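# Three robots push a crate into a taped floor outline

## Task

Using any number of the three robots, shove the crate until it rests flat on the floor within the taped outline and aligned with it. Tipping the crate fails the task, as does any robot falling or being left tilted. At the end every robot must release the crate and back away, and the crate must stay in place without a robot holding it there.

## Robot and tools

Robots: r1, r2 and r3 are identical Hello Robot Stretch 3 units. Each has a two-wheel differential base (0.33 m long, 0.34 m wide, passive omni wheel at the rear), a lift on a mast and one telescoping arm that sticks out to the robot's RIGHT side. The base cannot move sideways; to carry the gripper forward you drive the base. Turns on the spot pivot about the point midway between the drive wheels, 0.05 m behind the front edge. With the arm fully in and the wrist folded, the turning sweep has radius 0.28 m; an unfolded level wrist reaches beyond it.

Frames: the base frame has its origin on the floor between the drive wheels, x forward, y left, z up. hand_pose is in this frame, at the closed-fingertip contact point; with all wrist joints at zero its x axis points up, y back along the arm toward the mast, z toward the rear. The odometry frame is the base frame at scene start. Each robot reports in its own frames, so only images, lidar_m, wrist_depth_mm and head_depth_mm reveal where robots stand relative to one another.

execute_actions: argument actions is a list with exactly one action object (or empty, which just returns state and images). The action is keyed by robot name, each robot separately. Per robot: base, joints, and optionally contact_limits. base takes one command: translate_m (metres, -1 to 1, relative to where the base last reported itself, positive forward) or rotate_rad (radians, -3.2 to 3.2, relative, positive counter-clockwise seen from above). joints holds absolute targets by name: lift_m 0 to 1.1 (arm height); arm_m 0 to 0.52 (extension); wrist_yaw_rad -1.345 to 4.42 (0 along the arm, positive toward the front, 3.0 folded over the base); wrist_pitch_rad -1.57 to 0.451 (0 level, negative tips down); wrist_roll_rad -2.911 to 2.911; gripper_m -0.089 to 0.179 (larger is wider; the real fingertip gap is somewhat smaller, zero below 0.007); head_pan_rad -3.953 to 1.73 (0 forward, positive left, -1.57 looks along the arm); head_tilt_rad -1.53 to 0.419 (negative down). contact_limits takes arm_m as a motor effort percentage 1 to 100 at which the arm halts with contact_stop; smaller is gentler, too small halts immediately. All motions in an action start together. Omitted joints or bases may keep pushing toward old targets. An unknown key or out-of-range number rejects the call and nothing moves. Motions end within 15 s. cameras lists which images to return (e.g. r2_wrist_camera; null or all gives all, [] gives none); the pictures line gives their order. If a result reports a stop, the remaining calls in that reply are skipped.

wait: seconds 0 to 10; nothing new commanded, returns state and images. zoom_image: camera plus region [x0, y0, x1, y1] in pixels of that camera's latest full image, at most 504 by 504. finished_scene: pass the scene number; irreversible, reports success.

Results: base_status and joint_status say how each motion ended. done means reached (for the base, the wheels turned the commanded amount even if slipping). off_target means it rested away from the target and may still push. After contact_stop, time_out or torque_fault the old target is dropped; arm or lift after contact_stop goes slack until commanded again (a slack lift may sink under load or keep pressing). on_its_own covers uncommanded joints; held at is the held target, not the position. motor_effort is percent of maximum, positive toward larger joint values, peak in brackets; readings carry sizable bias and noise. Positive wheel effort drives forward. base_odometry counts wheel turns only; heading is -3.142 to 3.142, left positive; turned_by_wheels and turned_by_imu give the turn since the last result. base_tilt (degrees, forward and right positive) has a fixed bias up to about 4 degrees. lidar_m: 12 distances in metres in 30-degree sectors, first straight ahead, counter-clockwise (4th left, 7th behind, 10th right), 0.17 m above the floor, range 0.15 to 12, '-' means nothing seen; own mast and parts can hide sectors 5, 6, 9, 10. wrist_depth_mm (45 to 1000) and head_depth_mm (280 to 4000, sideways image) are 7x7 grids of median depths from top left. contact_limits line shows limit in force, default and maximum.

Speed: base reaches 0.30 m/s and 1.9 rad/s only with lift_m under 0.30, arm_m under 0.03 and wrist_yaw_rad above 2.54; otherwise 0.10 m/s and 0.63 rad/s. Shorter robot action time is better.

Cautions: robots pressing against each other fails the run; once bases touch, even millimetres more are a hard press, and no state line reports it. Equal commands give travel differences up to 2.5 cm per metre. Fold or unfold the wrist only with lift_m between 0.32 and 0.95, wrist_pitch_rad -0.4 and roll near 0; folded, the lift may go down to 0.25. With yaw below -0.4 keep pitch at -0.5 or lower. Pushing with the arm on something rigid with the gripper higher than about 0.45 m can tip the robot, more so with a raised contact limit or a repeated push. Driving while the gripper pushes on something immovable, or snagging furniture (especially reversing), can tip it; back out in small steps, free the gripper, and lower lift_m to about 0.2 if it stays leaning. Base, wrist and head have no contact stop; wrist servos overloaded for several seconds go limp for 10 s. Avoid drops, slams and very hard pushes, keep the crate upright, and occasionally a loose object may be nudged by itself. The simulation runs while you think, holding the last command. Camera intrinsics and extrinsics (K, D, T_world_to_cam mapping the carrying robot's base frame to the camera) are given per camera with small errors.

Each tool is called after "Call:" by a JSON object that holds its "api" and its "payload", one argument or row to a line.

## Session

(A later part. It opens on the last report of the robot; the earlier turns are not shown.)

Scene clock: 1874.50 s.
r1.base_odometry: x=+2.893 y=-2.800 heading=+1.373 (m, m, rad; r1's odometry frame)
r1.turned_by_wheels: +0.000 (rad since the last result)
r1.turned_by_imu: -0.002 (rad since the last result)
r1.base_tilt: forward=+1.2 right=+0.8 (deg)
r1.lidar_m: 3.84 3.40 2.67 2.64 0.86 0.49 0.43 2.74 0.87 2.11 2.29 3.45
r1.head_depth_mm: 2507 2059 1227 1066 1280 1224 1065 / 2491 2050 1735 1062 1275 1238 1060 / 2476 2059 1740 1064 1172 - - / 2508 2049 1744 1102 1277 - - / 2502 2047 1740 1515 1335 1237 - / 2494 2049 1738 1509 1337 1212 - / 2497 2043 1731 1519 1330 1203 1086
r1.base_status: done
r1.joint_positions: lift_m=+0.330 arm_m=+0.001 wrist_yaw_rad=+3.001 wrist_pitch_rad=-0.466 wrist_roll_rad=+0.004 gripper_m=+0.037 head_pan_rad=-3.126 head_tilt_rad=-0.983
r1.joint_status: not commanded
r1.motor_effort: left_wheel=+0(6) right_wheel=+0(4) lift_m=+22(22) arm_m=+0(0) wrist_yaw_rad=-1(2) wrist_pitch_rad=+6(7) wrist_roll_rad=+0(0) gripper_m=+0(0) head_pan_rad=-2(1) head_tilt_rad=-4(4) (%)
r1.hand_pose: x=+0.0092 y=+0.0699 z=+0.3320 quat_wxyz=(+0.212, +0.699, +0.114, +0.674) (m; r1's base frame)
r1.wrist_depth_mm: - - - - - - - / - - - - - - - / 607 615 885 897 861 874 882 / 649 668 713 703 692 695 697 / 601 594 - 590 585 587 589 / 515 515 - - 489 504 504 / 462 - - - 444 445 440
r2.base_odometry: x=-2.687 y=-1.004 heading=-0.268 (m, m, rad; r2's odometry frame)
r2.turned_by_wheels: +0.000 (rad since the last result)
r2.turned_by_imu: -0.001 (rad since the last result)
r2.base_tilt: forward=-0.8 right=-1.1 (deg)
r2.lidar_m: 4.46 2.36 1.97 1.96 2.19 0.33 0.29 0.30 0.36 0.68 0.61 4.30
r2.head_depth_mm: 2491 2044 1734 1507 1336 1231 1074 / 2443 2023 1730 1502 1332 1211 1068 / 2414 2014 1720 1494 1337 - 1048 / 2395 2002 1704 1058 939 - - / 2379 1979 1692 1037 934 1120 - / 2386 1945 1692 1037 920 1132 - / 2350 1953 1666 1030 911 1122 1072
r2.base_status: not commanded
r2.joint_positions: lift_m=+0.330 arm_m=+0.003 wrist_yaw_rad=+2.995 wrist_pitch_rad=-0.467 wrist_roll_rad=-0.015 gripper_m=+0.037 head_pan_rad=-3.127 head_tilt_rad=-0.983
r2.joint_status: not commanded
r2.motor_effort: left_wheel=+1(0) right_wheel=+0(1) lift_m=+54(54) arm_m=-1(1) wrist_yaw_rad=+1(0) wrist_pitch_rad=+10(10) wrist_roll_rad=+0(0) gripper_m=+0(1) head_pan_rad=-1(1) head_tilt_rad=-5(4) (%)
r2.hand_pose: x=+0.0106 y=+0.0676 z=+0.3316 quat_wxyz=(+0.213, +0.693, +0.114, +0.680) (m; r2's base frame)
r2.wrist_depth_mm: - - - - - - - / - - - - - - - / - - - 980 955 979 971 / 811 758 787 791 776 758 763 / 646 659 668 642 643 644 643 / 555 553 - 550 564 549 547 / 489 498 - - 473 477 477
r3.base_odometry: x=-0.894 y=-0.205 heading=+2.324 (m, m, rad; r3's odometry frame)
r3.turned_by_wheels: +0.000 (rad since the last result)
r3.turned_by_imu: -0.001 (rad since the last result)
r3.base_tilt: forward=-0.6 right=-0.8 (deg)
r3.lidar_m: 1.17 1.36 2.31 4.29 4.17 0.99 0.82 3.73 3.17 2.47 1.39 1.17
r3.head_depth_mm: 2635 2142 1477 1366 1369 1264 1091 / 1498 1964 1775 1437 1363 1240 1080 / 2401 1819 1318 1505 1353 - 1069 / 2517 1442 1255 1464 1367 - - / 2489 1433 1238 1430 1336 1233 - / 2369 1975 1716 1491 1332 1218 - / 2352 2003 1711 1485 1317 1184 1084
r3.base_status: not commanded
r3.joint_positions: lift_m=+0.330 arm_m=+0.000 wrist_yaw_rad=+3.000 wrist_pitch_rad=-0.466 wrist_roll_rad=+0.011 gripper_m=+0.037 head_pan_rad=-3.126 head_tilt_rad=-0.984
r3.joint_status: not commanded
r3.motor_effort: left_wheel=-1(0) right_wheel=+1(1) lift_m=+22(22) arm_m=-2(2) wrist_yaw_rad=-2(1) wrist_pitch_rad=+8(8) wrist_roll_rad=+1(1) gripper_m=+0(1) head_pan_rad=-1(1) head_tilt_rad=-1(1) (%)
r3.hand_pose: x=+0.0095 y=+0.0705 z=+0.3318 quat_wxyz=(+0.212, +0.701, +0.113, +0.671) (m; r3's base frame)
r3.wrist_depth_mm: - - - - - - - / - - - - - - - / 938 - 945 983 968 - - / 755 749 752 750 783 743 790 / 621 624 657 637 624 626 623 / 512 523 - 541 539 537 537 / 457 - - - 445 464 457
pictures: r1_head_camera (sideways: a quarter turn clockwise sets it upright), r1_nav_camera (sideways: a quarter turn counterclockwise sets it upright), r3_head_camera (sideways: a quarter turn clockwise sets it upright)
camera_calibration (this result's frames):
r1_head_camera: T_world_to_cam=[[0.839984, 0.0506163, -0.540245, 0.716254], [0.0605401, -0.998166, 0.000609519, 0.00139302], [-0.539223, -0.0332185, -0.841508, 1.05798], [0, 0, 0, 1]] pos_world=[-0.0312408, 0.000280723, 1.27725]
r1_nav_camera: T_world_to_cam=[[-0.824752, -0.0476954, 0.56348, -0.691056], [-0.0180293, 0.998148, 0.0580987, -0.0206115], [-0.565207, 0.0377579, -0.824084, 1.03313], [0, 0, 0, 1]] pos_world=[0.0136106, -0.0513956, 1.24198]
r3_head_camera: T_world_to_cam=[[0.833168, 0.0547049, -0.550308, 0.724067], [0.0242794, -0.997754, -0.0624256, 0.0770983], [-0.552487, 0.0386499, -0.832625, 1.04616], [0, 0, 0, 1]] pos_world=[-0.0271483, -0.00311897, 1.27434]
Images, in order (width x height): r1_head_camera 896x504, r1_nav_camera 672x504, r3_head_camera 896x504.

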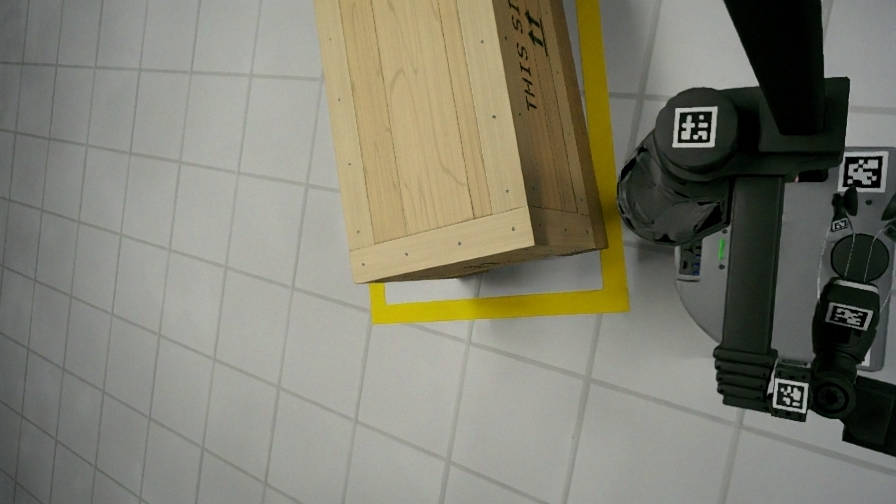

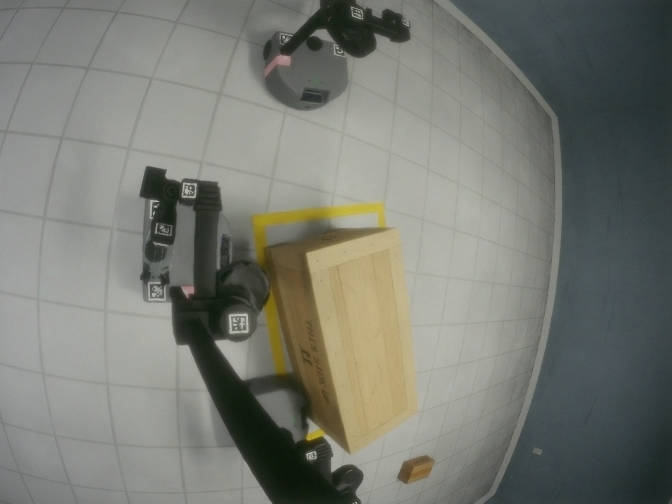

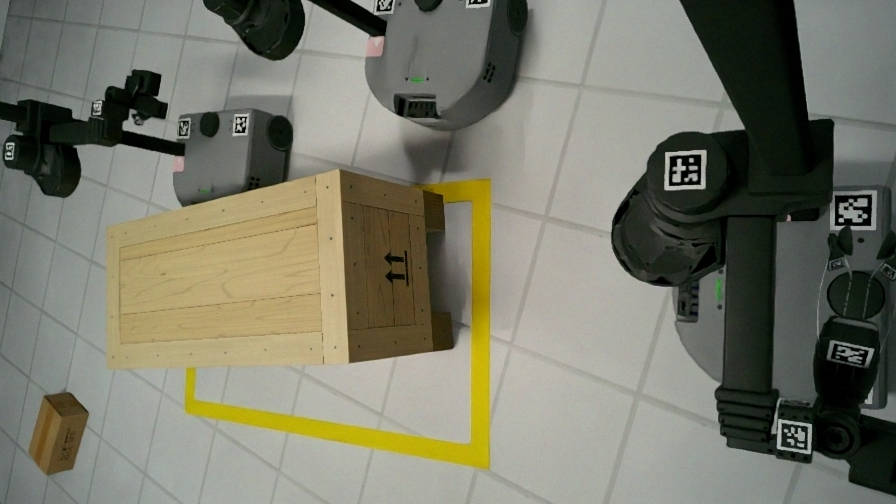

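Call:
{"api": "execute_actions", "payload": {
  "actions": [
    {"r1":{"base":{"translate_m":0.25},"joints":{"lift_m":0.28}}}
  ],
  "cameras": []
}}

Call:
{"api": "execute_actions", "payload": {
  "actions": [
    {"r1":{"base":{"rotate_rad":-0.445}}}
  ],
  "cameras": []
}}

Call:
{"api": "execute_actions", "payload": {
  "actions": [
    {"r1":{"base":{"translate_m":-0.4}}}
  ],
  "cameras": []
}}

Call:
{"api": "execute_actions", "payload": {
  "actions": [
    {"r1":{"base":{"rotate_rad":0.69},"joints":{"lift_m":0.33}}}
  ],
  "cameras": ["r1_head_camera","r1_nav_camera","r2_head_camera"]
}}

Scene clock: 1901.67 s.
r1.base_odometry: x=+2.942 y=-2.555 heading=+1.373 (m, m, rad; r1's odometry frame)
r1.turned_by_wheels: +0.000 (rad since the last result)
r1.turned_by_imu: +0.000 (rad since the last result)
r1.base_tilt: forward=+1.1 right=+0.9 (deg)
r1.lidar_m: 3.61 3.34 2.64 2.62 0.88 0.77 0.68 2.77 1.01 2.16 2.33 3.48
r1.head_depth_mm: 2507 2067 1225 1395 1341 1227 1069 / 2511 2060 1222 1331 1336 1232 1061 / 2486 2053 1221 1275 1343 - - / 2499 2055 1277 1435 1335 - - / 2497 2040 1741 1516 1337 1237 - / 2469 2041 1745 1510 1343 1212 1111 / 2515 2049 1736 1488 1337 1196 1082
r1.base_status: done
r1.joint_positions: lift_m=+0.280 arm_m=+0.001 wrist_yaw_rad=+3.001 wrist_pitch_rad=-0.466 wrist_roll_rad=+0.004 gripper_m=+0.037 head_pan_rad=-3.126 head_tilt_rad=-0.983
r1.joint_status: all done
r1.motor_effort: left_wheel=+0(11) right_wheel=-1(6) lift_m=+20(21) arm_m=+0(0) wrist_yaw_rad=-2(0) wrist_pitch_rad=+7(6) wrist_roll_rad=+0(0) gripper_m=+0(0) head_pan_rad=-2(2) head_tilt_rad=-3(4) (%)
r1.hand_pose: x=+0.0092 y=+0.0699 z=+0.2822 quat_wxyz=(+0.212, +0.699, +0.114, +0.674) (m; r1's base frame)
r1.wrist_depth_mm: - - - - - - - / 786 - - - - - 992 / 746 787 800 773 768 775 750 / 636 643 639 631 627 621 617 / 537 530 - 550 520 520 513 / 463 - - - 441 449 446 / - - - - 394 395 388
r2.base_odometry: x=-2.687 y=-1.004 heading=-0.268 (m, m, rad; r2's odometry frame)
r2.turned_by_wheels: +0.000 (rad since the last result)
r2.turned_by_imu: -0.002 (rad since the last result)
r2.base_tilt: forward=-0.7 right=-1.2 (deg)
r2.lidar_m: 4.47 2.37 1.97 1.96 2.19 0.33 0.29 0.30 0.36 0.68 0.74 4.29
r2.head_depth_mm: 2455 2027 1738 1509 1337 1235 1074 / 2485 2025 1724 1501 1328 1214 1064 / 2402 2020 1709 1490 1329 - 1047 / 2400 1988 1701 1065 941 - - / 2389 1966 1695 1038 937 1126 - / 2362 1960 1684 1033 916 1129 - / 2346 1944 1663 1022 912 1127 1076
r2.base_status: not commanded
r2.joint_positions: lift_m=+0.330 arm_m=+0.003 wrist_yaw_rad=+2.995 wrist_pitch_rad=-0.467 wrist_roll_rad=-0.015 gripper_m=+0.037 head_pan_rad=-3.127 head_tilt_rad=-0.983
r2.joint_status: not commanded
r2.motor_effort: left_wheel=+0(0) right_wheel=-1(0) lift_m=+54(54) arm_m=-1(1) wrist_yaw_rad=+1(0) wrist_pitch_rad=+10(10) wrist_roll_rad=-1(0) gripper_m=+0(1) head_pan_rad=-1(0) head_tilt_rad=-5(5) (%)
r2.hand_pose: x=+0.0106 y=+0.0676 z=+0.3316 quat_wxyz=(+0.213, +0.693, +0.114, +0.680) (m; r2's base frame)
r2.wrist_depth_mm: - - - - - - - / - - - - - - - / - - - 970 948 990 971 / 785 756 776 780 768 774 756 / 642 666 668 645 638 637 636 / 555 564 - 543 569 548 546 / 483 493 - - 468 473 483
r3.base_odometry: x=-0.894 y=-0.205 heading=+2.324 (m, m, rad; r3's odometry frame)
r3.turned_by_wheels: +0.000 (rad since the last result)
r3.turned_by_imu: -0.001 (rad since the last result)
r3.base_tilt: forward=-0.6 right=-0.8 (deg)
r3.lidar_m: 1.16 1.35 2.31 4.31 1.14 1.21 0.82 3.72 3.17 2.47 1.39 1.17
r3.head_depth_mm: 2625 2147 1807 1521 1370 1266 1092 / 1499 1965 1782 1550 1364 1242 1084 / 2372 1819 1321 1502 1358 - 1066 / 2525 1452 1255 1468 1357 - - / 2469 1425 1243 1427 1332 1237 - / 2408 1974 1716 1492 1324 1221 - / 2342 1997 1712 1479 1311 1178 1084
r3.base_status: not commanded
r3.joint_positions: lift_m=+0.330 arm_m=+0.000 wrist_yaw_rad=+3.000 wrist_pitch_rad=-0.466 wrist_roll_rad=+0.011 gripper_m=+0.037 head_pan_rad=-3.126 head_tilt_rad=-0.984
r3.joint_status: not commanded
r3.motor_effort: left_wheel=+0(0) right_wheel=+1(1) lift_m=+22(22) arm_m=-2(2) wrist_yaw_rad=-2(2) wrist_pitch_rad=+8(8) wrist_roll_rad=+1(1) gripper_m=+0(0) head_pan_rad=-1(1) head_tilt_rad=-1(2) (%)
r3.hand_pose: x=+0.0095 y=+0.0705 z=+0.3318 quat_wxyz=(+0.212, +0.701, +0.113, +0.671) (m; r3's base frame)
r3.wrist_depth_mm: - - - - - - - / - - - - - - - / 888 - 962 973 987 998 - / 755 754 755 749 771 771 772 / 617 617 647 636 636 639 632 / 519 519 - 545 556 542 536 / 454 - - - 455 464 461
pictures: none
No camera images: the call's "cameras" was empty. Leave "cameras" out to get every camera's image.

Scene clock: 1903.03 s.
r1.base_odometry: x=+2.942 y=-2.555 heading=+0.928 (m, m, rad; r1's odometry frame)
r1.turned_by_wheels: -0.445 (rad since the last result)
r1.turned_by_imu: -0.448 (rad since the last result)
r1.base_tilt: forward=+1.1 right=+0.8 (deg)
r1.lidar_m: 3.60 3.59 3.18 2.62 2.62 0.88 0.73 0.68 1.14 1.01 2.16 2.42
r1.head_depth_mm: 2486 2062 1073 1403 1342 1227 1066 / 2496 2065 1357 1380 1346 1233 1061 / 2515 1442 1307 1489 1343 - - / 2489 1439 1247 1433 1339 - - / 2501 2059 1220 1296 1337 1237 - / 2489 2040 1220 1211 1338 1215 1108 / 2490 2040 1642 1491 1334 1201 1086
r1.base_status: done
r1.joint_positions: lift_m=+0.280 arm_m=+0.001 wrist_yaw_rad=+3.001 wrist_pitch_rad=-0.466 wrist_roll_rad=+0.004 gripper_m=+0.037 head_pan_rad=-3.126 head_tilt_rad=-0.983
r1.joint_status: not commanded
r1.motor_effort: left_wheel=+3(12) right_wheel=-3(9) lift_m=+20(20) arm_m=+0(0) wrist_yaw_rad=-2(1) wrist_pitch_rad=+6(6) wrist_roll_rad=+0(0) gripper_m=+0(0) head_pan_rad=-2(2) head_tilt_rad=-3(3) (%)
r1.hand_pose: x=+0.0092 y=+0.0699 z=+0.2822 quat_wxyz=(+0.212, +0.699, +0.114, +0.674) (m; r1's base frame)
r1.wrist_depth_mm: - - - - - - - / - - - - - - - / 811 771 785 781 770 772 757 / 635 632 640 629 631 624 608 / 537 535 - 549 518 524 526 / 456 - - - 445 448 450 / - - - - 398 394 393
r2.base_odometry: x=-2.687 y=-1.004 heading=-0.268 (m, m, rad; r2's odometry frame)
r2.turned_by_wheels: +0.000 (rad since the last result)
r2.turned_by_imu: +0.000 (rad since the last result)
r2.base_tilt: forward=-0.8 right=-1.2 (deg)
r2.lidar_m: 4.47 2.37 1.96 1.96 2.18 0.33 0.29 0.30 0.36 0.68 0.78 4.27
r2.head_depth_mm: 2462 2024 1737 1516 1342 1234 1072 / 2458 2020 1720 1493 1332 1210 1068 / 2418 1999 1708 1488 1330 - 1049 / 2413 1995 1693 1056 942 - - / 2379 1975 1687 1040 934 1123 - / 2369 1969 1689 1030 917 1137 - / 2338 1945 1684 1025 915 1118 1075
r2.base_status: not commanded
r2.joint_positions: lift_m=+0.330 arm_m=+0.003 wrist_yaw_rad=+2.995 wrist_pitch_rad=-0.467 wrist_roll_rad=-0.015 gripper_m=+0.037 head_pan_rad=-3.127 head_tilt_rad=-0.983
r2.joint_status: not commanded
r2.motor_effort: left_wheel=+0(0) right_wheel=-1(1) lift_m=+54(54) arm_m=-1(1) wrist_yaw_rad=-1(0) wrist_pitch_rad=+10(10) wrist_roll_rad=+0(0) gripper_m=+0(0) head_pan_rad=+0(1) head_tilt_rad=-4(4) (%)
r2.hand_pose: x=+0.0106 y=+0.0676 z=+0.3316 quat_wxyz=(+0.213, +0.693, +0.114, +0.680) (m; r2's base frame)
r2.wrist_depth_mm: - - - - - - - / - - - - - - - / - - - 985 943 - - / 786 762 775 764 777 768 792 / 660 656 662 651 637 640 644 / 545 550 - 545 559 557 542 / 483 491 - - 460 482 475
r3.base_odometry: x=-0.894 y=-0.205 heading=+2.324 (m, m, rad; r3's odometry frame)
r3.turned_by_wheels: +0.000 (rad since the last result)
r3.turned_by_imu: +0.000 (rad since the last result)
r3.base_tilt: forward=-0.7 right=-0.9 (deg)
r3.lidar_m: 1.17 1.36 2.31 4.29 1.14 1.27 0.82 3.73 3.18 2.47 1.39 1.17
r3.head_depth_mm: 2620 2155 1812 1530 1368 1263 1090 / 1494 1962 1777 1546 1360 1240 1085 / 2380 1827 1319 1504 1359 - 1067 / 2533 1455 1254 1464 1361 - - / 2480 1438 1238 1434 1334 1234 - / 2389 1976 1720 1501 1326 1220 - / 2357 2007 1703 1483 1315 1175 1080
r3.base_status: not commanded
r3.joint_positions: lift_m=+0.330 arm_m=+0.000 wrist_yaw_rad=+3.000 wrist_pitch_rad=-0.466 wrist_roll_rad=+0.011 gripper_m=+0.037 head_pan_rad=-3.126 head_tilt_rad=-0.984
r3.joint_status: not commanded
r3.motor_effort: left_wheel=+1(1) right_wheel=+1(1) lift_m=+22(22) arm_m=-2(2) wrist_yaw_rad=-1(1) wrist_pitch_rad=+8(8) wrist_roll_rad=+1(1) gripper_m=+0(0) head_pan_rad=+0(1) head_tilt_rad=-2(2) (%)
r3.hand_pose: x=+0.0095 y=+0.0705 z=+0.3318 quat_wxyz=(+0.212, +0.701, +0.113, +0.671) (m; r3's base frame)
r3.wrist_depth_mm: - - - - - - - / - - - - - - - / 951 - 964 965 989 977 - / 757 746 754 734 769 786 771 / 628 613 647 634 637 629 634 / 527 528 - 547 538 546 528 / 454 - - - 454 459 458
pictures: none
No camera images: the call's "cameras" was empty. Leave "cameras" out to get every camera's image.

Scene clock: 1906.10 s.
r1.base_odometry: x=+2.702 y=-2.875 heading=+0.928 (m, m, rad; r1's odometry frame)
r1.turned_by_wheels: +0.000 (rad since the last result)
r1.turned_by_imu: -0.002 (rad since the last result)
r1.base_tilt: forward=+1.2 right=+0.9 (deg)
r1.lidar_m: 3.99 4.00 3.01 2.49 0.55 0.55 0.40 0.36 0.36 0.99 2.26 2.55
r1.head_depth_mm: 2499 1959 1758 920 815 1206 1065 / 2499 2068 1748 1142 1192 1185 1061 / 2487 2058 1221 1083 1292 - - / 2496 2045 1218 1061 1188 - - / 2483 2050 1745 1060 988 1214 - / 2480 2046 1741 1060 949 1149 1108 / 2493 2039 1727 1060 952 1179 1086
r1.base_status: done
r1.joint_positions: lift_m=+0.280 arm_m=+0.001 wrist_yaw_rad=+3.001 wrist_pitch_rad=-0.466 wrist_roll_rad=+0.004 gripper_m=+0.037 head_pan_rad=-3.126 head_tilt_rad=-0.983
r1.joint_status: not commanded
r1.motor_effort: left_wheel=+3(9) right_wheel=-3(10) lift_m=+21(20) arm_m=+0(0) wrist_yaw_rad=-2(1) wrist_pitch_rad=+6(6) wrist_roll_rad=+0(0) gripper_m=+0(0) head_pan_rad=-2(1) head_tilt_rad=-3(4) (%)
r1.hand_pose: x=+0.0092 y=+0.0699 z=+0.2822 quat_wxyz=(+0.212, +0.699, +0.114, +0.674) (m; r1's base frame)
r1.wrist_depth_mm: - - - - - - - / - - - - - - - / 804 784 779 791 779 764 758 / 595 637 640 636 626 609 619 / 413 536 - 544 525 527 519 / 423 - - - 440 448 441 / - - - - 395 396 392
r2.base_odometry: x=-2.687 y=-1.004 heading=-0.268 (m, m, rad; r2's odometry frame)
r2.turned_by_wheels: +0.000 (rad since the last result)
r2.turned_by_imu: -0.001 (rad since the last result)
r2.base_tilt: forward=-0.6 right=-1.2 (deg)
r2.lidar_m: 4.49 2.38 1.96 1.96 2.19 0.33 0.29 0.30 0.36 0.56 0.42 4.31
r2.head_depth_mm: 2475 2024 1729 1501 1340 1233 1077 / 2444 2028 1713 1505 1339 1214 1068 / 2413 2013 1717 1498 1337 - 1055 / 2405 1986 1692 1057 941 - - / 2370 1984 1688 1036 936 1117 - / 2369 1971 1678 1032 917 1129 - / 2339 1957 1672 1027 913 1123 1068
r2.base_status: not commanded
r2.joint_positions: lift_m=+0.330 arm_m=+0.003 wrist_yaw_rad=+2.995 wrist_pitch_rad=-0.467 wrist_roll_rad=-0.015 gripper_m=+0.037 head_pan_rad=-3.127 head_tilt_rad=-0.983
r2.joint_status: not commanded
r2.motor_effort: left_wheel=+0(0) right_wheel=-1(0) lift_m=+54(54) arm_m=-1(1) wrist_yaw_rad=+0(0) wrist_pitch_rad=+10(10) wrist_roll_rad=-1(1) gripper_m=+0(0) head_pan_rad=-1(0) head_tilt_rad=-5(4) (%)
r2.hand_pose: x=+0.0106 y=+0.0676 z=+0.3316 quat_wxyz=(+0.213, +0.693, +0.114, +0.680) (m; r2's base frame)
r2.wrist_depth_mm: - - - - - - - / - - - - - - - / - - 978 967 980 959 953 / 797 750 779 772 783 785 764 / 651 664 662 650 649 645 649 / 566 555 - 548 561 546 546 / 487 500 - - 463 477 481
r3.base_odometry: x=-0.894 y=-0.205 heading=+2.324 (m, m, rad; r3's odometry frame)
r3.turned_by_wheels: +0.000 (rad since the last result)
r3.turned_by_imu: +0.000 (rad since the last result)
r3.base_tilt: forward=-0.6 right=-0.8 (deg)
r3.lidar_m: 1.16 1.36 2.32 4.29 4.15 1.10 0.82 3.74 3.16 2.47 1.39 1.17
r3.head_depth_mm: 2635 1265 1393 1533 1372 1266 1088 / 1498 1775 1558 1489 1359 1241 1085 / 2412 1822 1322 1505 1351 - 1064 / 2513 1444 1255 1470 1369 - - / 2495 1431 1236 1432 1337 1239 - / 2382 1968 1716 1498 1323 1216 - / 2356 2009 1703 1489 1310 1179 1084
r3.base_status: not commanded
r3.joint_positions: lift_m=+0.330 arm_m=+0.000 wrist_yaw_rad=+3.000 wrist_pitch_rad=-0.466 wrist_roll_rad=+0.011 gripper_m=+0.037 head_pan_rad=-3.126 head_tilt_rad=-0.984
r3.joint_status: not commanded
r3.motor_effort: left_wheel=+0(1) right_wheel=+1(1) lift_m=+22(22) arm_m=-2(2) wrist_yaw_rad=-2(1) wrist_pitch_rad=+9(8) wrist_roll_rad=+1(1) gripper_m=-1(0) head_pan_rad=-1(1) head_tilt_rad=-2(2) (%)
r3.hand_pose: x=+0.0095 y=+0.0705 z=+0.3318 quat_wxyz=(+0.212, +0.701, +0.113, +0.671) (m; r3's base frame)
r3.wrist_depth_mm: - - - - - - - / - - - - - - - / 967 - 938 967 - - - / 748 742 759 764 781 769 770 / 624 608 656 637 639 632 629 / 518 524 - 546 550 531 532 / 464 - - - 452 461 469
pictures: none
No camera images: the call's "cameras" was empty. Leave "cameras" out to get every camera's image.

Scene clock: 1907.87 s.
r1.base_odometry: x=+2.702 y=-2.875 heading=+1.618 (m, m, rad; r1's odometry frame)
r1.turned_by_wheels: +0.690 (rad since the last result)
r1.turned_by_imu: +0.695 (rad since the last result)
r1.base_tilt: forward=+1.2 right=+0.8 (deg)
r1.lidar_m: 4.32 2.73 2.48 0.55 0.52 0.37 0.36 0.37 0.99 2.30 2.82 3.99
r1.head_depth_mm: 2495 2055 1754 1063 973 1202 1061 / 2515 2055 1750 1063 973 1223 1054 / 2494 2042 1744 1065 971 - - / 2500 2056 1745 1063 987 - - / 2500 2036 1742 1511 1317 1237 - / 2502 2056 1738 1510 1340 1217 - / 2482 2053 1730 1516 1339 1198 1086
r1.base_status: done
r1.joint_positions: lift_m=+0.330 arm_m=+0.001 wrist_yaw_rad=+3.001 wrist_pitch_rad=-0.466 wrist_roll_rad=+0.004 gripper_m=+0.037 head_pan_rad=-3.126 head_tilt_rad=-0.983
r1.joint_status: all done
r1.motor_effort: left_wheel=-2(10) right_wheel=+2(7) lift_m=+24(24) arm_m=+0(0) wrist_yaw_rad=-2(1) wrist_pitch_rad=+7(6) wrist_roll_rad=+0(0) gripper_m=+0(1) head_pan_rad=-2(2) head_tilt_rad=-3(4) (%)
r1.hand_pose: x=+0.0092 y=+0.0699 z=+0.3319 quat_wxyz=(+0.212, +0.699, +0.114, +0.674) (m; r1's base frame)
r1.wrist_depth_mm: 546 - - - - - - / 537 - 762 - - - - / 525 573 606 881 848 853 846 / 507 600 590 712 691 697 691 / 491 604 - 592 590 585 578 / 476 520 - - 494 505 506 / 439 - - - 445 442 444
r2.base_odometry: x=-2.687 y=-1.004 heading=-0.268 (m, m, rad; r2's odometry frame)
r2.turned_by_wheels: +0.000 (rad since the last result)
r2.turned_by_imu: -0.001 (rad since the last result)
r2.base_tilt: forward=-0.7 right=-1.1 (deg)
r2.lidar_m: 4.47 2.37 1.97 1.96 2.18 0.33 0.29 0.30 0.36 0.42 0.55 4.30
r2.head_depth_mm: 2454 2045 1729 1498 1332 1238 1068 / 2445 2017 1713 1499 1333 1217 1068 / 2411 1993 1702 1492 1335 - 1051 / 2382 1979 1707 1059 942 - - / 2402 1980 1679 1034 937 1120 - / 2355 1963 1682 1033 918 1134 - / 2325 1954 1679 1026 915 1120 1081
r2.base_status: not commanded
r2.joint_positions: lift_m=+0.330 arm_m=+0.003 wrist_yaw_rad=+2.995 wrist_pitch_rad=-0.467 wrist_roll_rad=-0.015 gripper_m=+0.037 head_pan_rad=-3.127 head_tilt_rad=-0.983
r2.joint_status: not commanded
r2.motor_effort: left_wheel=+1(0) right_wheel=-1(0) lift_m=+54(54) arm_m=-1(1) wrist_yaw_rad=+1(0) wrist_pitch_rad=+10(10) wrist_roll_rad=+0(0) gripper_m=+0(0) head_pan_rad=-1(1) head_tilt_rad=-5(4) (%)
r2.hand_pose: x=+0.0106 y=+0.0676 z=+0.3316 quat_wxyz=(+0.213, +0.693, +0.114, +0.680) (m; r2's base frame)
r2.wrist_depth_mm: - - - - - - - / - - - - - - - / - - 986 967 980 973 963 / 790 762 785 762 778 783 764 / 667 646 680 639 658 638 637 / 548 561 - 549 566 550 544 / 487 491 - - 468 483 480
r3.base_odometry: x=-0.894 y=-0.205 heading=+2.324 (m, m, rad; r3's odometry frame)
r3.turned_by_wheels: +0.000 (rad since the last result)
r3.turned_by_imu: +0.000 (rad since the last result)
r3.base_tilt: forward=-0.6 right=-0.8 (deg)
r3.lidar_m: 1.17 1.36 2.31 4.31 4.16 1.10 0.82 3.71 3.18 2.47 1.39 1.17
r3.head_depth_mm: 2637 1180 1492 1487 1374 1260 1090 / 1494 1423 1529 1462 1362 1240 1086 / 2371 1820 1314 1494 1352 - 1070 / 2526 1448 1254 1463 1368 - - / 2496 1437 1235 1429 1342 1233 - / 2379 1972 1720 1496 1323 1217 - / 2379 2003 1714 1492 1311 1185 1082
r3.base_status: not commanded
r3.joint_positions: lift_m=+0.330 arm_m=+0.000 wrist_yaw_rad=+3.000 wrist_pitch_rad=-0.466 wrist_roll_rad=+0.011 gripper_m=+0.037 head_pan_rad=-3.126 head_tilt_rad=-0.984
r3.joint_status: not commanded
r3.motor_effort: left_wheel=-1(1) right_wheel=+1(1) lift_m=+22(22) arm_m=-2(2) wrist_yaw_rad=-1(0) wrist_pitch_rad=+8(8) wrist_roll_rad=+1(1) gripper_m=+0(1) head_pan_rad=-1(1) head_tilt_rad=-1(1) (%)
r3.hand_pose: x=+0.0095 y=+0.0705 z=+0.3318 quat_wxyz=(+0.212, +0.701, +0.113, +0.671) (m; r3's base frame)
r3.wrist_depth_mm: - - - - - - - / - - - - - - - / 957 - 967 961 976 - - / 736 758 743 781 739 773 763 / 613 618 635 625 631 634 622 / 523 520 - 546 559 527 540 / 453 - - - 447 461 452
pictures: r1_head_camera (sideways: a quarter turn clockwise sets it upright), r1_nav_camera (sideways: a quarter turn counterclockwise sets it upright), r2_head_camera (sideways: a quarter turn clockwise sets it upright)
camera_calibration (this result's frames):
r1_head_camera: T_world_to_cam=[[0.839984, 0.0506163, -0.540245, 0.716254], [0.0605401, -0.998166, 0.000609524, 0.00139302], [-0.539223, -0.0332185, -0.841508, 1.05798], [0, 0, 0, 1]] pos_world=[-0.0312408, 0.000280723, 1.27725]
r1_nav_camera: T_world_to_cam=[[-0.824752, -0.0476954, 0.56348, -0.691056], [-0.0180293, 0.998148, 0.0580987, -0.0206115], [-0.565207, 0.0377579, -0.824085, 1.03313], [0, 0, 0, 1]] pos_world=[0.0136106, -0.0513956, 1.24198]
r2_head_camera: T_world_to_cam=[[0.851046, 0.0209754, -0.524672, 0.693055], [-0.00516678, -0.998819, -0.0483116, 0.0603375], [-0.525066, 0.0438263, -0.849933, 1.06478], [0, 0, 0, 1]] pos_world=[-0.0304304, -0.000936237, 1.27153]
Images, in order (width x height): r1_head_camera 896x504, r1_nav_camera 672x504, r2_head_camera 896x504.

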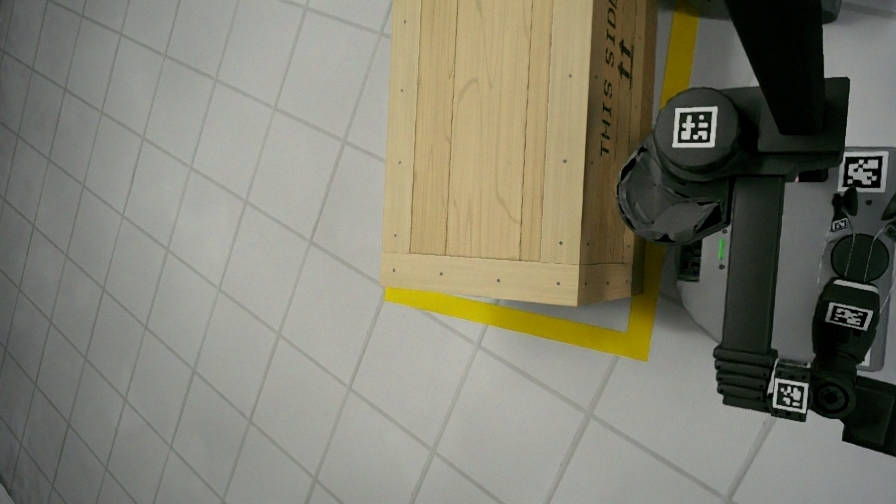

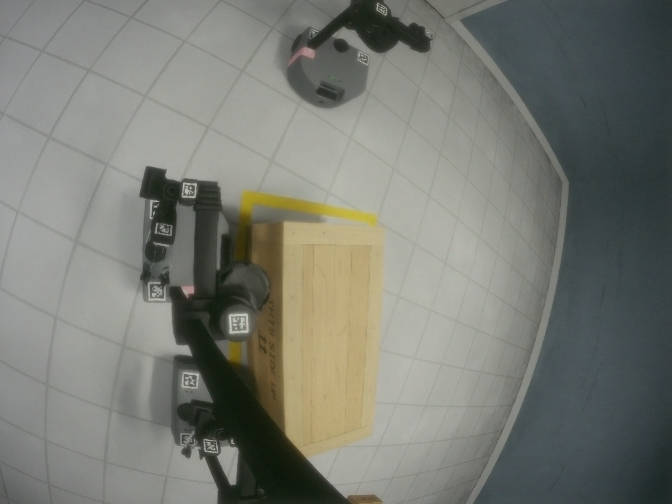

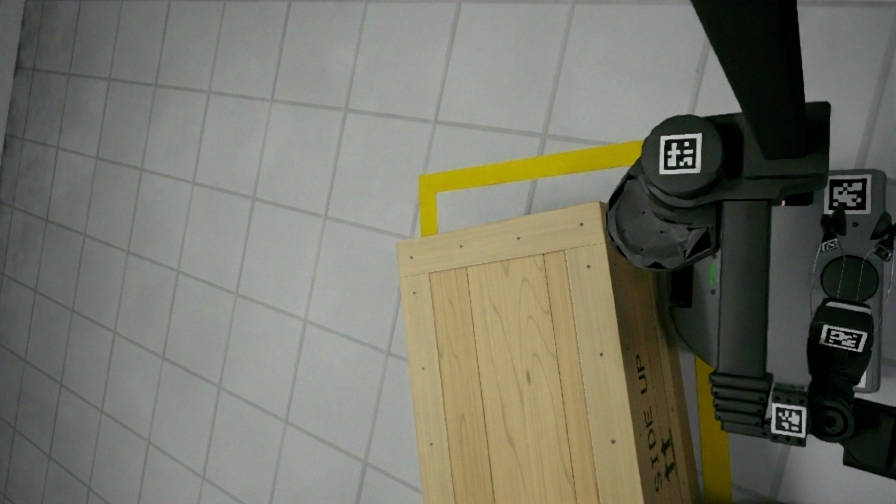

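Call:
{"api": "execute_actions", "payload": {
  "actions": [
    {"r1":{"base":{"translate_m":-0.07}}}
  ],
  "cameras": []
}}

Call:
{"api": "execute_actions", "payload": {
  "actions": [
    {"r1":{"base":{"translate_m":-0.22}},"r2":{"base":{"translate_m":-0.1}}}
  ],
  "cameras": ["r1_head_camera","r2_head_camera","r3_head_camera"]
}}

Scene clock: 1919.43 s.
r1.base_odometry: x=+2.706 y=-2.945 heading=+1.618 (m, m, rad; r1's odometry frame)
r1.turned_by_wheels: +0.000 (rad since the last result)
r1.turned_by_imu: -0.001 (rad since the last result)
r1.base_tilt: forward=+1.2 right=+0.9 (deg)
r1.lidar_m: 4.36 2.76 2.51 0.55 0.42 0.30 0.29 0.30 0.96 2.28 2.78 4.04
r1.head_depth_mm: 2507 2059 1753 1067 942 1161 1056 / 2510 2066 1747 1061 942 1061 1058 / 2515 2061 1747 1058 939 - - / 2484 2041 1746 1058 941 - - / 2491 2053 1741 1512 1321 1228 - / 2472 2041 1740 1507 1334 1214 - / 2487 2044 1743 1515 1332 1196 1084
r1.base_status: done
r1.joint_positions: lift_m=+0.330 arm_m=+0.001 wrist_yaw_rad=+3.001 wrist_pitch_rad=-0.466 wrist_roll_rad=+0.004 gripper_m=+0.037 head_pan_rad=-3.126 head_tilt_rad=-0.983
r1.joint_status: not commanded
r1.motor_effort: left_wheel=-2(9) right_wheel=+2(3) lift_m=+25(24) arm_m=+0(0) wrist_yaw_rad=-2(1) wrist_pitch_rad=+6(7) wrist_roll_rad=+0(0) gripper_m=+0(0) head_pan_rad=-1(1) head_tilt_rad=-4(3) (%)
r1.hand_pose: x=+0.0092 y=+0.0699 z=+0.3319 quat_wxyz=(+0.212, +0.699, +0.114, +0.674) (m; r1's base frame)
r1.wrist_depth_mm: 433 - - - - - - / 431 - 752 - - - - / 423 559 574 850 873 859 858 / 406 572 574 680 700 706 685 / 394 561 - 587 597 588 584 / 381 517 - - 496 507 498 / 357 - - - 444 443 439
r2.base_odometry: x=-2.687 y=-1.004 heading=-0.268 (m, m, rad; r2's odometry frame)
r2.turned_by_wheels: +0.000 (rad since the last result)
r2.turned_by_imu: -0.001 (rad since the last result)
r2.base_tilt: forward=-0.6 right=-1.1 (deg)
r2.lidar_m: 4.48 2.37 1.97 1.95 2.19 0.33 0.29 0.30 0.36 0.43 3.10 4.28
r2.head_depth_mm: 2430 2044 1720 1523 1344 1233 1073 / 2443 2029 1715 1496 1335 1211 1066 / 2432 2022 1703 1493 1343 - 1053 / 2418 1980 1721 1065 943 - - / 2389 1967 1692 1040 938 1119 - / 2374 1967 1683 1034 921 1124 - / 2365 1969 1681 1029 912 1118 1073
r2.base_status: not commanded
r2.joint_positions: lift_m=+0.330 arm_m=+0.003 wrist_yaw_rad=+2.995 wrist_pitch_rad=-0.467 wrist_roll_rad=-0.015 gripper_m=+0.037 head_pan_rad=-3.127 head_tilt_rad=-0.983
r2.joint_status: not commanded
r2.motor_effort: left_wheel=+0(0) right_wheel=+0(1) lift_m=+54(54) arm_m=-1(1) wrist_yaw_rad=+0(0) wrist_pitch_rad=+10(10) wrist_roll_rad=+0(1) gripper_m=+0(0) head_pan_rad=-1(1) head_tilt_rad=-4(4) (%)
r2.hand_pose: x=+0.0106 y=+0.0676 z=+0.3316 quat_wxyz=(+0.213, +0.693, +0.114, +0.680) (m; r2's base frame)
r2.wrist_depth_mm: - - - - - - - / - - - - - - - / - - 991 957 961 971 985 / 783 756 781 779 781 770 770 / 657 657 656 647 637 630 650 / 559 549 - 546 575 550 538 / 478 497 - - 465 477 478
r3.base_odometry: x=-0.894 y=-0.205 heading=+2.324 (m, m, rad; r3's odometry frame)
r3.turned_by_wheels: +0.000 (rad since the last result)
r3.turned_by_imu: -0.001 (rad since the last result)
r3.base_tilt: forward=-0.5 right=-0.7 (deg)
r3.lidar_m: 1.17 1.36 2.31 4.29 4.18 1.06 0.82 3.71 3.17 2.47 1.39 1.17
r3.head_depth_mm: 2460 2037 1230 1522 1371 1264 1089 / 1501 1167 1522 1465 1366 1243 1080 / 2397 1827 1320 1475 1349 - 1067 / 2509 1447 1255 1460 1358 - - / 2502 1433 1238 1437 1331 1234 - / 2402 1979 1727 1492 1326 1218 - / 2355 2021 1704 1487 1313 1180 1085
r3.base_status: not commanded
r3.joint_positions: lift_m=+0.330 arm_m=+0.000 wrist_yaw_rad=+3.000 wrist_pitch_rad=-0.466 wrist_roll_rad=+0.011 gripper_m=+0.037 head_pan_rad=-3.126 head_tilt_rad=-0.984
r3.joint_status: not commanded
r3.motor_effort: left_wheel=-2(1) right_wheel=+1(1) lift_m=+22(22) arm_m=-2(2) wrist_yaw_rad=-1(0) wrist_pitch_rad=+8(8) wrist_roll_rad=+1(1) gripper_m=+0(0) head_pan_rad=-1(1) head_tilt_rad=-2(1) (%)
r3.hand_pose: x=+0.0095 y=+0.0705 z=+0.3318 quat_wxyz=(+0.212, +0.701, +0.113, +0.671) (m; r3's base frame)
r3.wrist_depth_mm: - - - - - - - / - - - - - - - / 930 - 985 988 956 993 - / 738 764 759 763 776 772 795 / 614 620 635 643 628 630 623 / 523 525 - 542 549 532 539 / 453 - - - 448 466 468
pictures: none
No camera images: the call's "cameras" was empty. Leave "cameras" out to get every camera's image.

Scene clock: 1922.83 s.
r1.base_odometry: x=+2.716 y=-3.164 heading=+1.617 (m, m, rad; r1's odometry frame)
r1.turned_by_wheels: -0.001 (rad since the last result)
r1.turned_by_imu: +0.067 (rad since the last result)
r1.base_tilt: forward=+1.2 right=+0.9 (deg)
r1.lidar_m: 3.98 2.68 2.50 0.54 0.39 0.29 0.28 0.29 0.97 2.31 2.94 4.07
r1.head_depth_mm: 2513 2064 1746 1060 942 1085 1059 / 2502 2053 1739 1062 941 989 1059 / 2503 2048 1738 1061 942 - - / 2498 2034 1736 1063 937 - - / 2482 2051 1736 1516 1317 1230 - / 2470 2040 1755 1514 1334 1216 - / 2497 2042 1729 1514 1335 1199 1083
r1.base_status: translate_m off_target (by the wheels' count: -0.2195 of -0.2200)
r1.joint_positions: lift_m=+0.330 arm_m=+0.001 wrist_yaw_rad=+3.001 wrist_pitch_rad=-0.466 wrist_roll_rad=+0.004 gripper_m=+0.037 head_pan_rad=-3.126 head_tilt_rad=-0.983
r1.joint_status: not commanded
r1.on_its_own: left_wheel is at rest, and its effort (-88) is outside its rest range (-18 to +18); right_wheel is at rest, and its effort (-58) is outside its rest range (-18 to +18)
r1.motor_effort: left_wheel=-88(100) right_wheel=-58(72) lift_m=+23(24) arm_m=+0(0) wrist_yaw_rad=-1(2) wrist_pitch_rad=+6(7) wrist_roll_rad=+0(0) gripper_m=-1(1) head_pan_rad=-2(1) head_tilt_rad=-4(4) (%)
r1.hand_pose: x=+0.0093 y=+0.0699 z=+0.3320 quat_wxyz=(+0.212, +0.699, +0.114, +0.674) (m; r1's base frame)
r1.wrist_depth_mm: 397 - - - - - - / 394 - 732 - - - - / 390 513 574 844 871 875 856 / 380 528 575 687 705 693 686 / 370 556 - 589 580 586 586 / 360 515 - - 494 507 503 / 340 - - - 446 443 437
r2.base_odometry: x=-2.783 y=-0.977 heading=-0.269 (m, m, rad; r2's odometry frame)
r2.turned_by_wheels: -0.001 (rad since the last result)
r2.turned_by_imu: +0.042 (rad since the last result)
r2.base_tilt: forward=-0.7 right=-1.1 (deg)
r2.lidar_m: 4.11 2.31 1.96 1.97 2.24 0.30 0.27 0.28 0.34 0.42 3.18 4.35
r2.head_depth_mm: 2454 2051 1743 1508 1341 1227 1072 / 2461 2022 1725 1499 1328 1216 1068 / 2438 2011 1722 1490 1332 - 1055 / 2399 1981 1700 1060 933 - - / 2384 1991 1691 1041 925 1042 - / 2374 1950 1682 1029 914 1053 - / 2327 1953 1666 1027 910 1115 1073
r2.base_status: translate_m off_target (by the wheels' count: -0.0996 of -0.1000)
r2.joint_positions: lift_m=+0.330 arm_m=+0.003 wrist_yaw_rad=+2.995 wrist_pitch_rad=-0.467 wrist_roll_rad=-0.015 gripper_m=+0.037 head_pan_rad=-3.127 head_tilt_rad=-0.983
r2.joint_status: not commanded
r2.on_its_own: left_wheel is at rest, and its effort (-47) is outside its rest range (-18 to +18); right_wheel is at rest, and its effort (-35) is outside its rest range (-18 to +18)
r2.motor_effort: left_wheel=-47(82) right_wheel=-35(59) lift_m=+53(54) arm_m=-1(1) wrist_yaw_rad=+0(1) wrist_pitch_rad=+10(10) wrist_roll_rad=+0(0) gripper_m=-1(0) head_pan_rad=-1(1) head_tilt_rad=-5(5) (%)
r2.hand_pose: x=+0.0106 y=+0.0676 z=+0.3315 quat_wxyz=(+0.213, +0.693, +0.115, +0.680) (m; r2's base frame)
r2.wrist_depth_mm: - - - - - - - / - - - - - - - / - - - 966 979 958 969 / 822 780 777 767 794 789 768 / 666 644 663 632 652 633 640 / 547 551 - 540 561 541 543 / 486 488 - - 469 474 471
r3.base_odometry: x=-0.894 y=-0.205 heading=+2.324 (m, m, rad; r3's odometry frame)
r3.turned_by_wheels: +0.000 (rad since the last result)
r3.turned_by_imu: +0.000 (rad since the last result)
r3.base_tilt: forward=-0.7 right=-0.8 (deg)
r3.lidar_m: 1.16 1.36 2.31 4.28 4.18 1.06 0.81 3.70 3.16 2.47 1.39 1.17
r3.head_depth_mm: 2476 2089 1223 1535 1370 1265 1091 / 2537 1166 1487 1462 1369 1239 1082 / 1492 1780 1483 1475 1355 - 1066 / 2493 1449 1255 1468 1361 - - / 2507 1431 1237 1427 1337 1233 - / 2388 1913 1679 1497 1329 1218 - / 2374 2010 1704 1480 1316 1185 1082
r3.base_status: not commanded
r3.joint_positions: lift_m=+0.330 arm_m=+0.000 wrist_yaw_rad=+3.000 wrist_pitch_rad=-0.466 wrist_roll_rad=+0.011 gripper_m=+0.037 head_pan_rad=-3.126 head_tilt_rad=-0.984
r3.joint_status: not commanded
r3.motor_effort: left_wheel=+1(0) right_wheel=+1(1) lift_m=+22(22) arm_m=-2(2) wrist_yaw_rad=+0(1) wrist_pitch_rad=+8(8) wrist_roll_rad=+1(1) gripper_m=+0(1) head_pan_rad=-2(1) head_tilt_rad=-2(1) (%)
r3.hand_pose: x=+0.0095 y=+0.0705 z=+0.3318 quat_wxyz=(+0.212, +0.701, +0.113, +0.671) (m; r3's base frame)
r3.wrist_depth_mm: - - - - - - - / - - - - - - - / 955 - 983 - 995 982 - / 730 775 770 761 787 774 758 / 612 631 646 650 641 628 635 / 517 525 - 535 550 538 535 / 458 - - - 450 465 465
pictures: r1_head_camera (sideways: a quarter turn clockwise sets it upright), r2_head_camera (sideways: a quarter turn clockwise sets it upright), r3_head_camera (sideways: a quarter turn clockwise sets it upright)
camera_calibration (this result's frames):
r1_head_camera: T_world_to_cam=[[0.839989, 0.050615, -0.540238, 0.716245], [0.0605385, -0.998166, 0.000609885, 0.00139256], [-0.539216, -0.0332175, -0.841512, 1.05798], [0, 0, 0, 1]] pos_world=[-0.0312406, 0.000280788, 1.27725]
r2_head_camera: T_world_to_cam=[[0.850986, 0.0209542, -0.524771, 0.693184], [-0.00519621, -0.998819, -0.0483093, 0.0603346], [-0.525163, 0.0438373, -0.849872, 1.0647], [0, 0, 0, 1]] pos_world=[-0.030434, -0.000935419, 1.27154]
r3_head_camera: T_world_to_cam=[[0.833168, 0.0547047, -0.550308, 0.724067], [0.0242791, -0.997754, -0.0624256, 0.0770983], [-0.552487, 0.03865, -0.832625, 1.04616], [0, 0, 0, 1]] pos_world=[-0.0271483, -0.00311896, 1.27434]
Images, in order (width x height): r1_head_camera 896x504, r2_head_camera 896x504, r3_head_camera 896x504.

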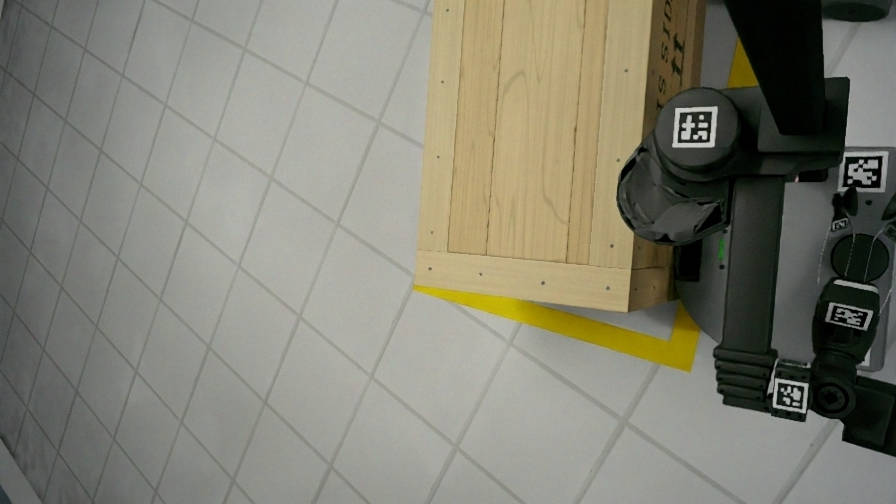

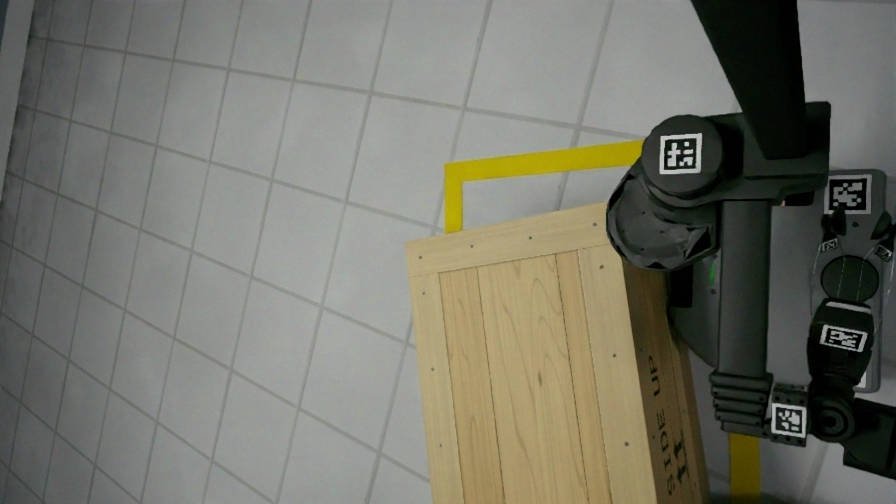

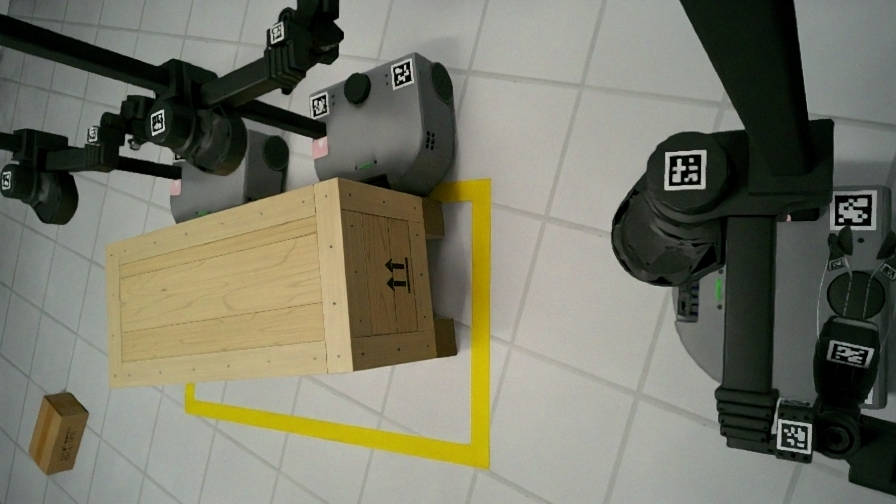

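Call:
{"api": "execute_actions", "payload": {
  "actions": [
    {"r1":{"base":{"translate_m":-0.35}},"r2":{"base":{"translate_m":0.05}}}
  ],
  "cameras": ["r1_head_camera","r3_head_camera"]
}}

Scene clock: 1934.53 s.
r1.base_odometry: x=+2.732 y=-3.513 heading=+1.617 (m, m, rad; r1's odometry frame)
r1.turned_by_wheels: +0.000 (rad since the last result)
r1.turned_by_imu: +0.081 (rad since the last result)
r1.base_tilt: forward=+1.2 right=+0.8 (deg)
r1.lidar_m: 3.57 2.58 2.48 0.51 0.36 0.28 0.28 0.29 0.99 2.37 3.20 4.11
r1.head_depth_mm: 2509 2057 1734 1063 938 976 1051 / 2508 2056 1754 1061 943 916 1059 / 2504 2057 1740 1063 944 - - / 2497 2047 1740 1063 941 - - / 2480 2039 1746 1522 1339 1225 - / 2495 2041 1731 1510 1341 1218 - / 2464 2045 1724 1512 1335 1200 1085
r1.base_status: translate_m off_target (by the wheels' count: -0.3495 of -0.3500)
r1.joint_positions: lift_m=+0.330 arm_m=+0.001 wrist_yaw_rad=+3.001 wrist_pitch_rad=-0.466 wrist_roll_rad=+0.004 gripper_m=+0.037 head_pan_rad=-3.126 head_tilt_rad=-0.983
r1.joint_status: not commanded
r1.on_its_own: left_wheel is at rest, and its effort (-87) is outside its rest range (-18 to +18); right_wheel is at rest, and its effort (-58) is outside its rest range (-18 to +18)
r1.motor_effort: left_wheel=-87(99) right_wheel=-58(67) lift_m=+24(23) arm_m=+0(0) wrist_yaw_rad=+0(0) wrist_pitch_rad=+7(7) wrist_roll_rad=+0(0) gripper_m=+0(1) head_pan_rad=-1(2) head_tilt_rad=-3(4) (%)
r1.hand_pose: x=+0.0093 y=+0.0699 z=+0.3320 quat_wxyz=(+0.212, +0.699, +0.114, +0.674) (m; r1's base frame)
r1.wrist_depth_mm: 354 - - - - - - / 350 - - - - - - / 356 454 567 598 865 863 840 / 350 474 559 560 699 695 697 / 342 504 - 588 586 586 579 / 340 473 - - 494 501 502 / 323 - - - 445 443 441
r2.base_odometry: x=-2.735 y=-0.991 heading=-0.269 (m, m, rad; r2's odometry frame)
r2.turned_by_wheels: +0.000 (rad since the last result)
r2.turned_by_imu: -0.002 (rad since the last result)
r2.base_tilt: forward=-0.6 right=-1.1 (deg)
r2.lidar_m: 4.09 2.30 1.95 1.95 2.22 0.36 0.32 0.33 0.40 0.41 3.19 4.30
r2.head_depth_mm: 2447 2043 1736 1503 1338 1229 1073 / 2467 2014 1720 1501 1330 1208 1070 / 2398 1997 1693 1487 1325 - 1048 / 2414 1988 1703 1046 954 - - / 2369 1949 1691 1040 952 1196 - / 2360 1985 1685 1033 933 1177 - / 2355 1950 1680 1029 925 1136 1073
r2.base_status: done
r2.joint_positions: lift_m=+0.330 arm_m=+0.003 wrist_yaw_rad=+2.995 wrist_pitch_rad=-0.467 wrist_roll_rad=-0.015 gripper_m=+0.037 head_pan_rad=-3.127 head_tilt_rad=-0.983
r2.joint_status: not commanded
r2.motor_effort: left_wheel=+0(44) right_wheel=-1(33) lift_m=+53(53) arm_m=-2(1) wrist_yaw_rad=+0(0) wrist_pitch_rad=+10(10) wrist_roll_rad=-1(0) gripper_m=+0(1) head_pan_rad=+0(1) head_tilt_rad=-5(5) (%)
r2.hand_pose: x=+0.0106 y=+0.0676 z=+0.3315 quat_wxyz=(+0.213, +0.693, +0.115, +0.680) (m; r2's base frame)
r2.wrist_depth_mm: - - - - - - - / - - - - - - - / - - 950 975 971 952 - / 807 753 772 774 784 783 767 / 636 645 677 655 648 633 633 / 561 546 - 546 554 541 545 / 482 496 - - 463 479 476
r3.base_odometry: x=-0.894 y=-0.205 heading=+2.324 (m, m, rad; r3's odometry frame)
r3.turned_by_wheels: +0.000 (rad since the last result)
r3.turned_by_imu: -0.001 (rad since the last result)
r3.base_tilt: forward=-0.5 right=-0.9 (deg)
r3.lidar_m: 1.17 1.36 2.31 4.29 4.19 1.08 0.81 3.72 3.17 2.48 1.39 1.17
r3.head_depth_mm: 2481 2135 1281 1536 1374 1259 1096 / 1506 1168 1509 1472 1357 1242 1085 / 2330 1778 1482 1472 1353 - 1065 / 2550 1441 1256 1461 1366 - - / 2493 1434 1238 1428 1336 1237 - / 2380 1917 1685 1497 1323 1217 - / 2352 2009 1709 1491 1314 1183 1082
r3.base_status: not commanded
r3.joint_positions: lift_m=+0.330 arm_m=+0.000 wrist_yaw_rad=+3.000 wrist_pitch_rad=-0.466 wrist_roll_rad=+0.011 gripper_m=+0.037 head_pan_rad=-3.126 head_tilt_rad=-0.984
r3.joint_status: not commanded
r3.motor_effort: left_wheel=+0(1) right_wheel=+1(1) lift_m=+22(22) arm_m=-2(2) wrist_yaw_rad=-1(2) wrist_pitch_rad=+8(8) wrist_roll_rad=+1(1) gripper_m=-1(0) head_pan_rad=-1(1) head_tilt_rad=-1(2) (%)
r3.hand_pose: x=+0.0095 y=+0.0705 z=+0.3318 quat_wxyz=(+0.212, +0.701, +0.113, +0.671) (m; r3's base frame)
r3.wrist_depth_mm: - - - - - - - / - - - - - - - / 957 - - 970 992 938 - / 750 758 777 771 775 759 769 / 617 625 655 639 627 630 640 / 523 529 - 556 557 534 535 / 452 - - - 453 467 459
pictures: r1_head_camera (sideways: a quarter turn clockwise sets it upright), r3_head_camera (sideways: a quarter turn clockwise sets it upright)
camera_calibration (this result's frames):
r1_head_camera: T_world_to_cam=[[0.839989, 0.0506152, -0.540238, 0.716245], [0.0605387, -0.998166, 0.000609885, 0.00139256], [-0.539216, -0.0332176, -0.841512, 1.05798], [0, 0, 0, 1]] pos_world=[-0.0312406, 0.000280779, 1.27725]
r3_head_camera: T_world_to_cam=[[0.833168, 0.0547049, -0.550308, 0.724067], [0.0242794, -0.997754, -0.0624256, 0.0770983], [-0.552487, 0.0386499, -0.832625, 1.04616], [0, 0, 0, 1]] pos_world=[-0.0271483, -0.00311897, 1.27434]
Images, in order (width x height): r1_head_camera 896x504, r3_head_camera 896x504.

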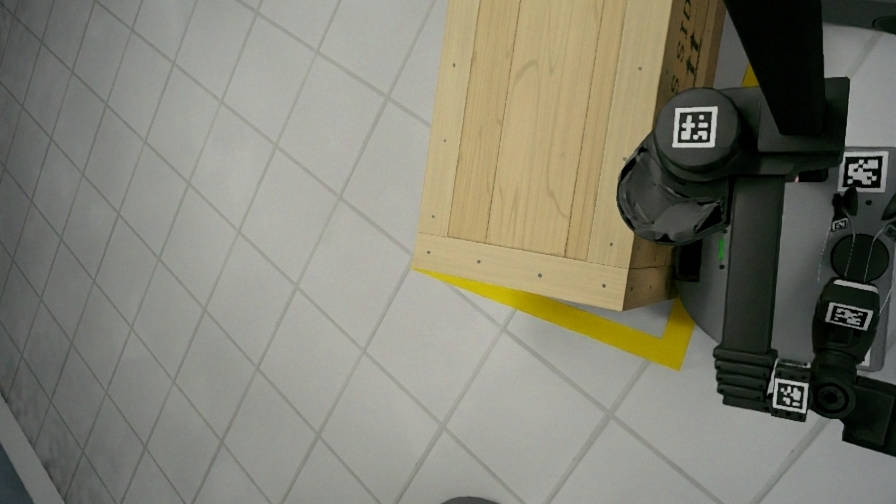

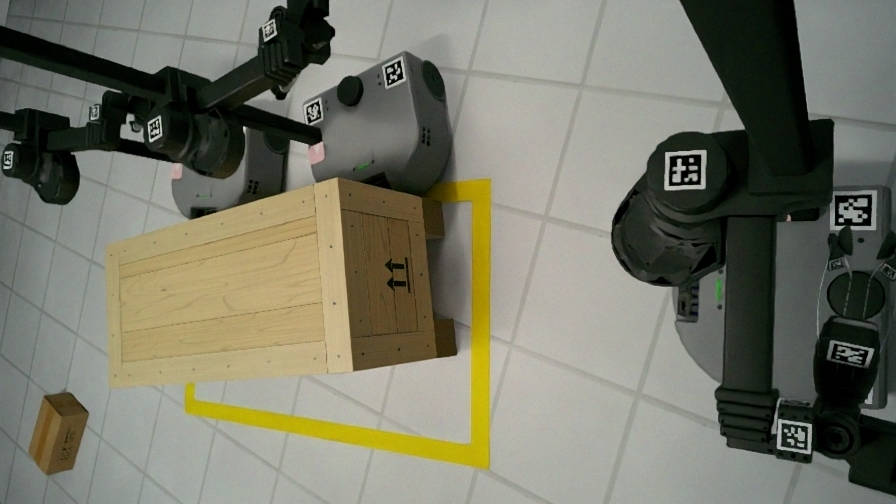

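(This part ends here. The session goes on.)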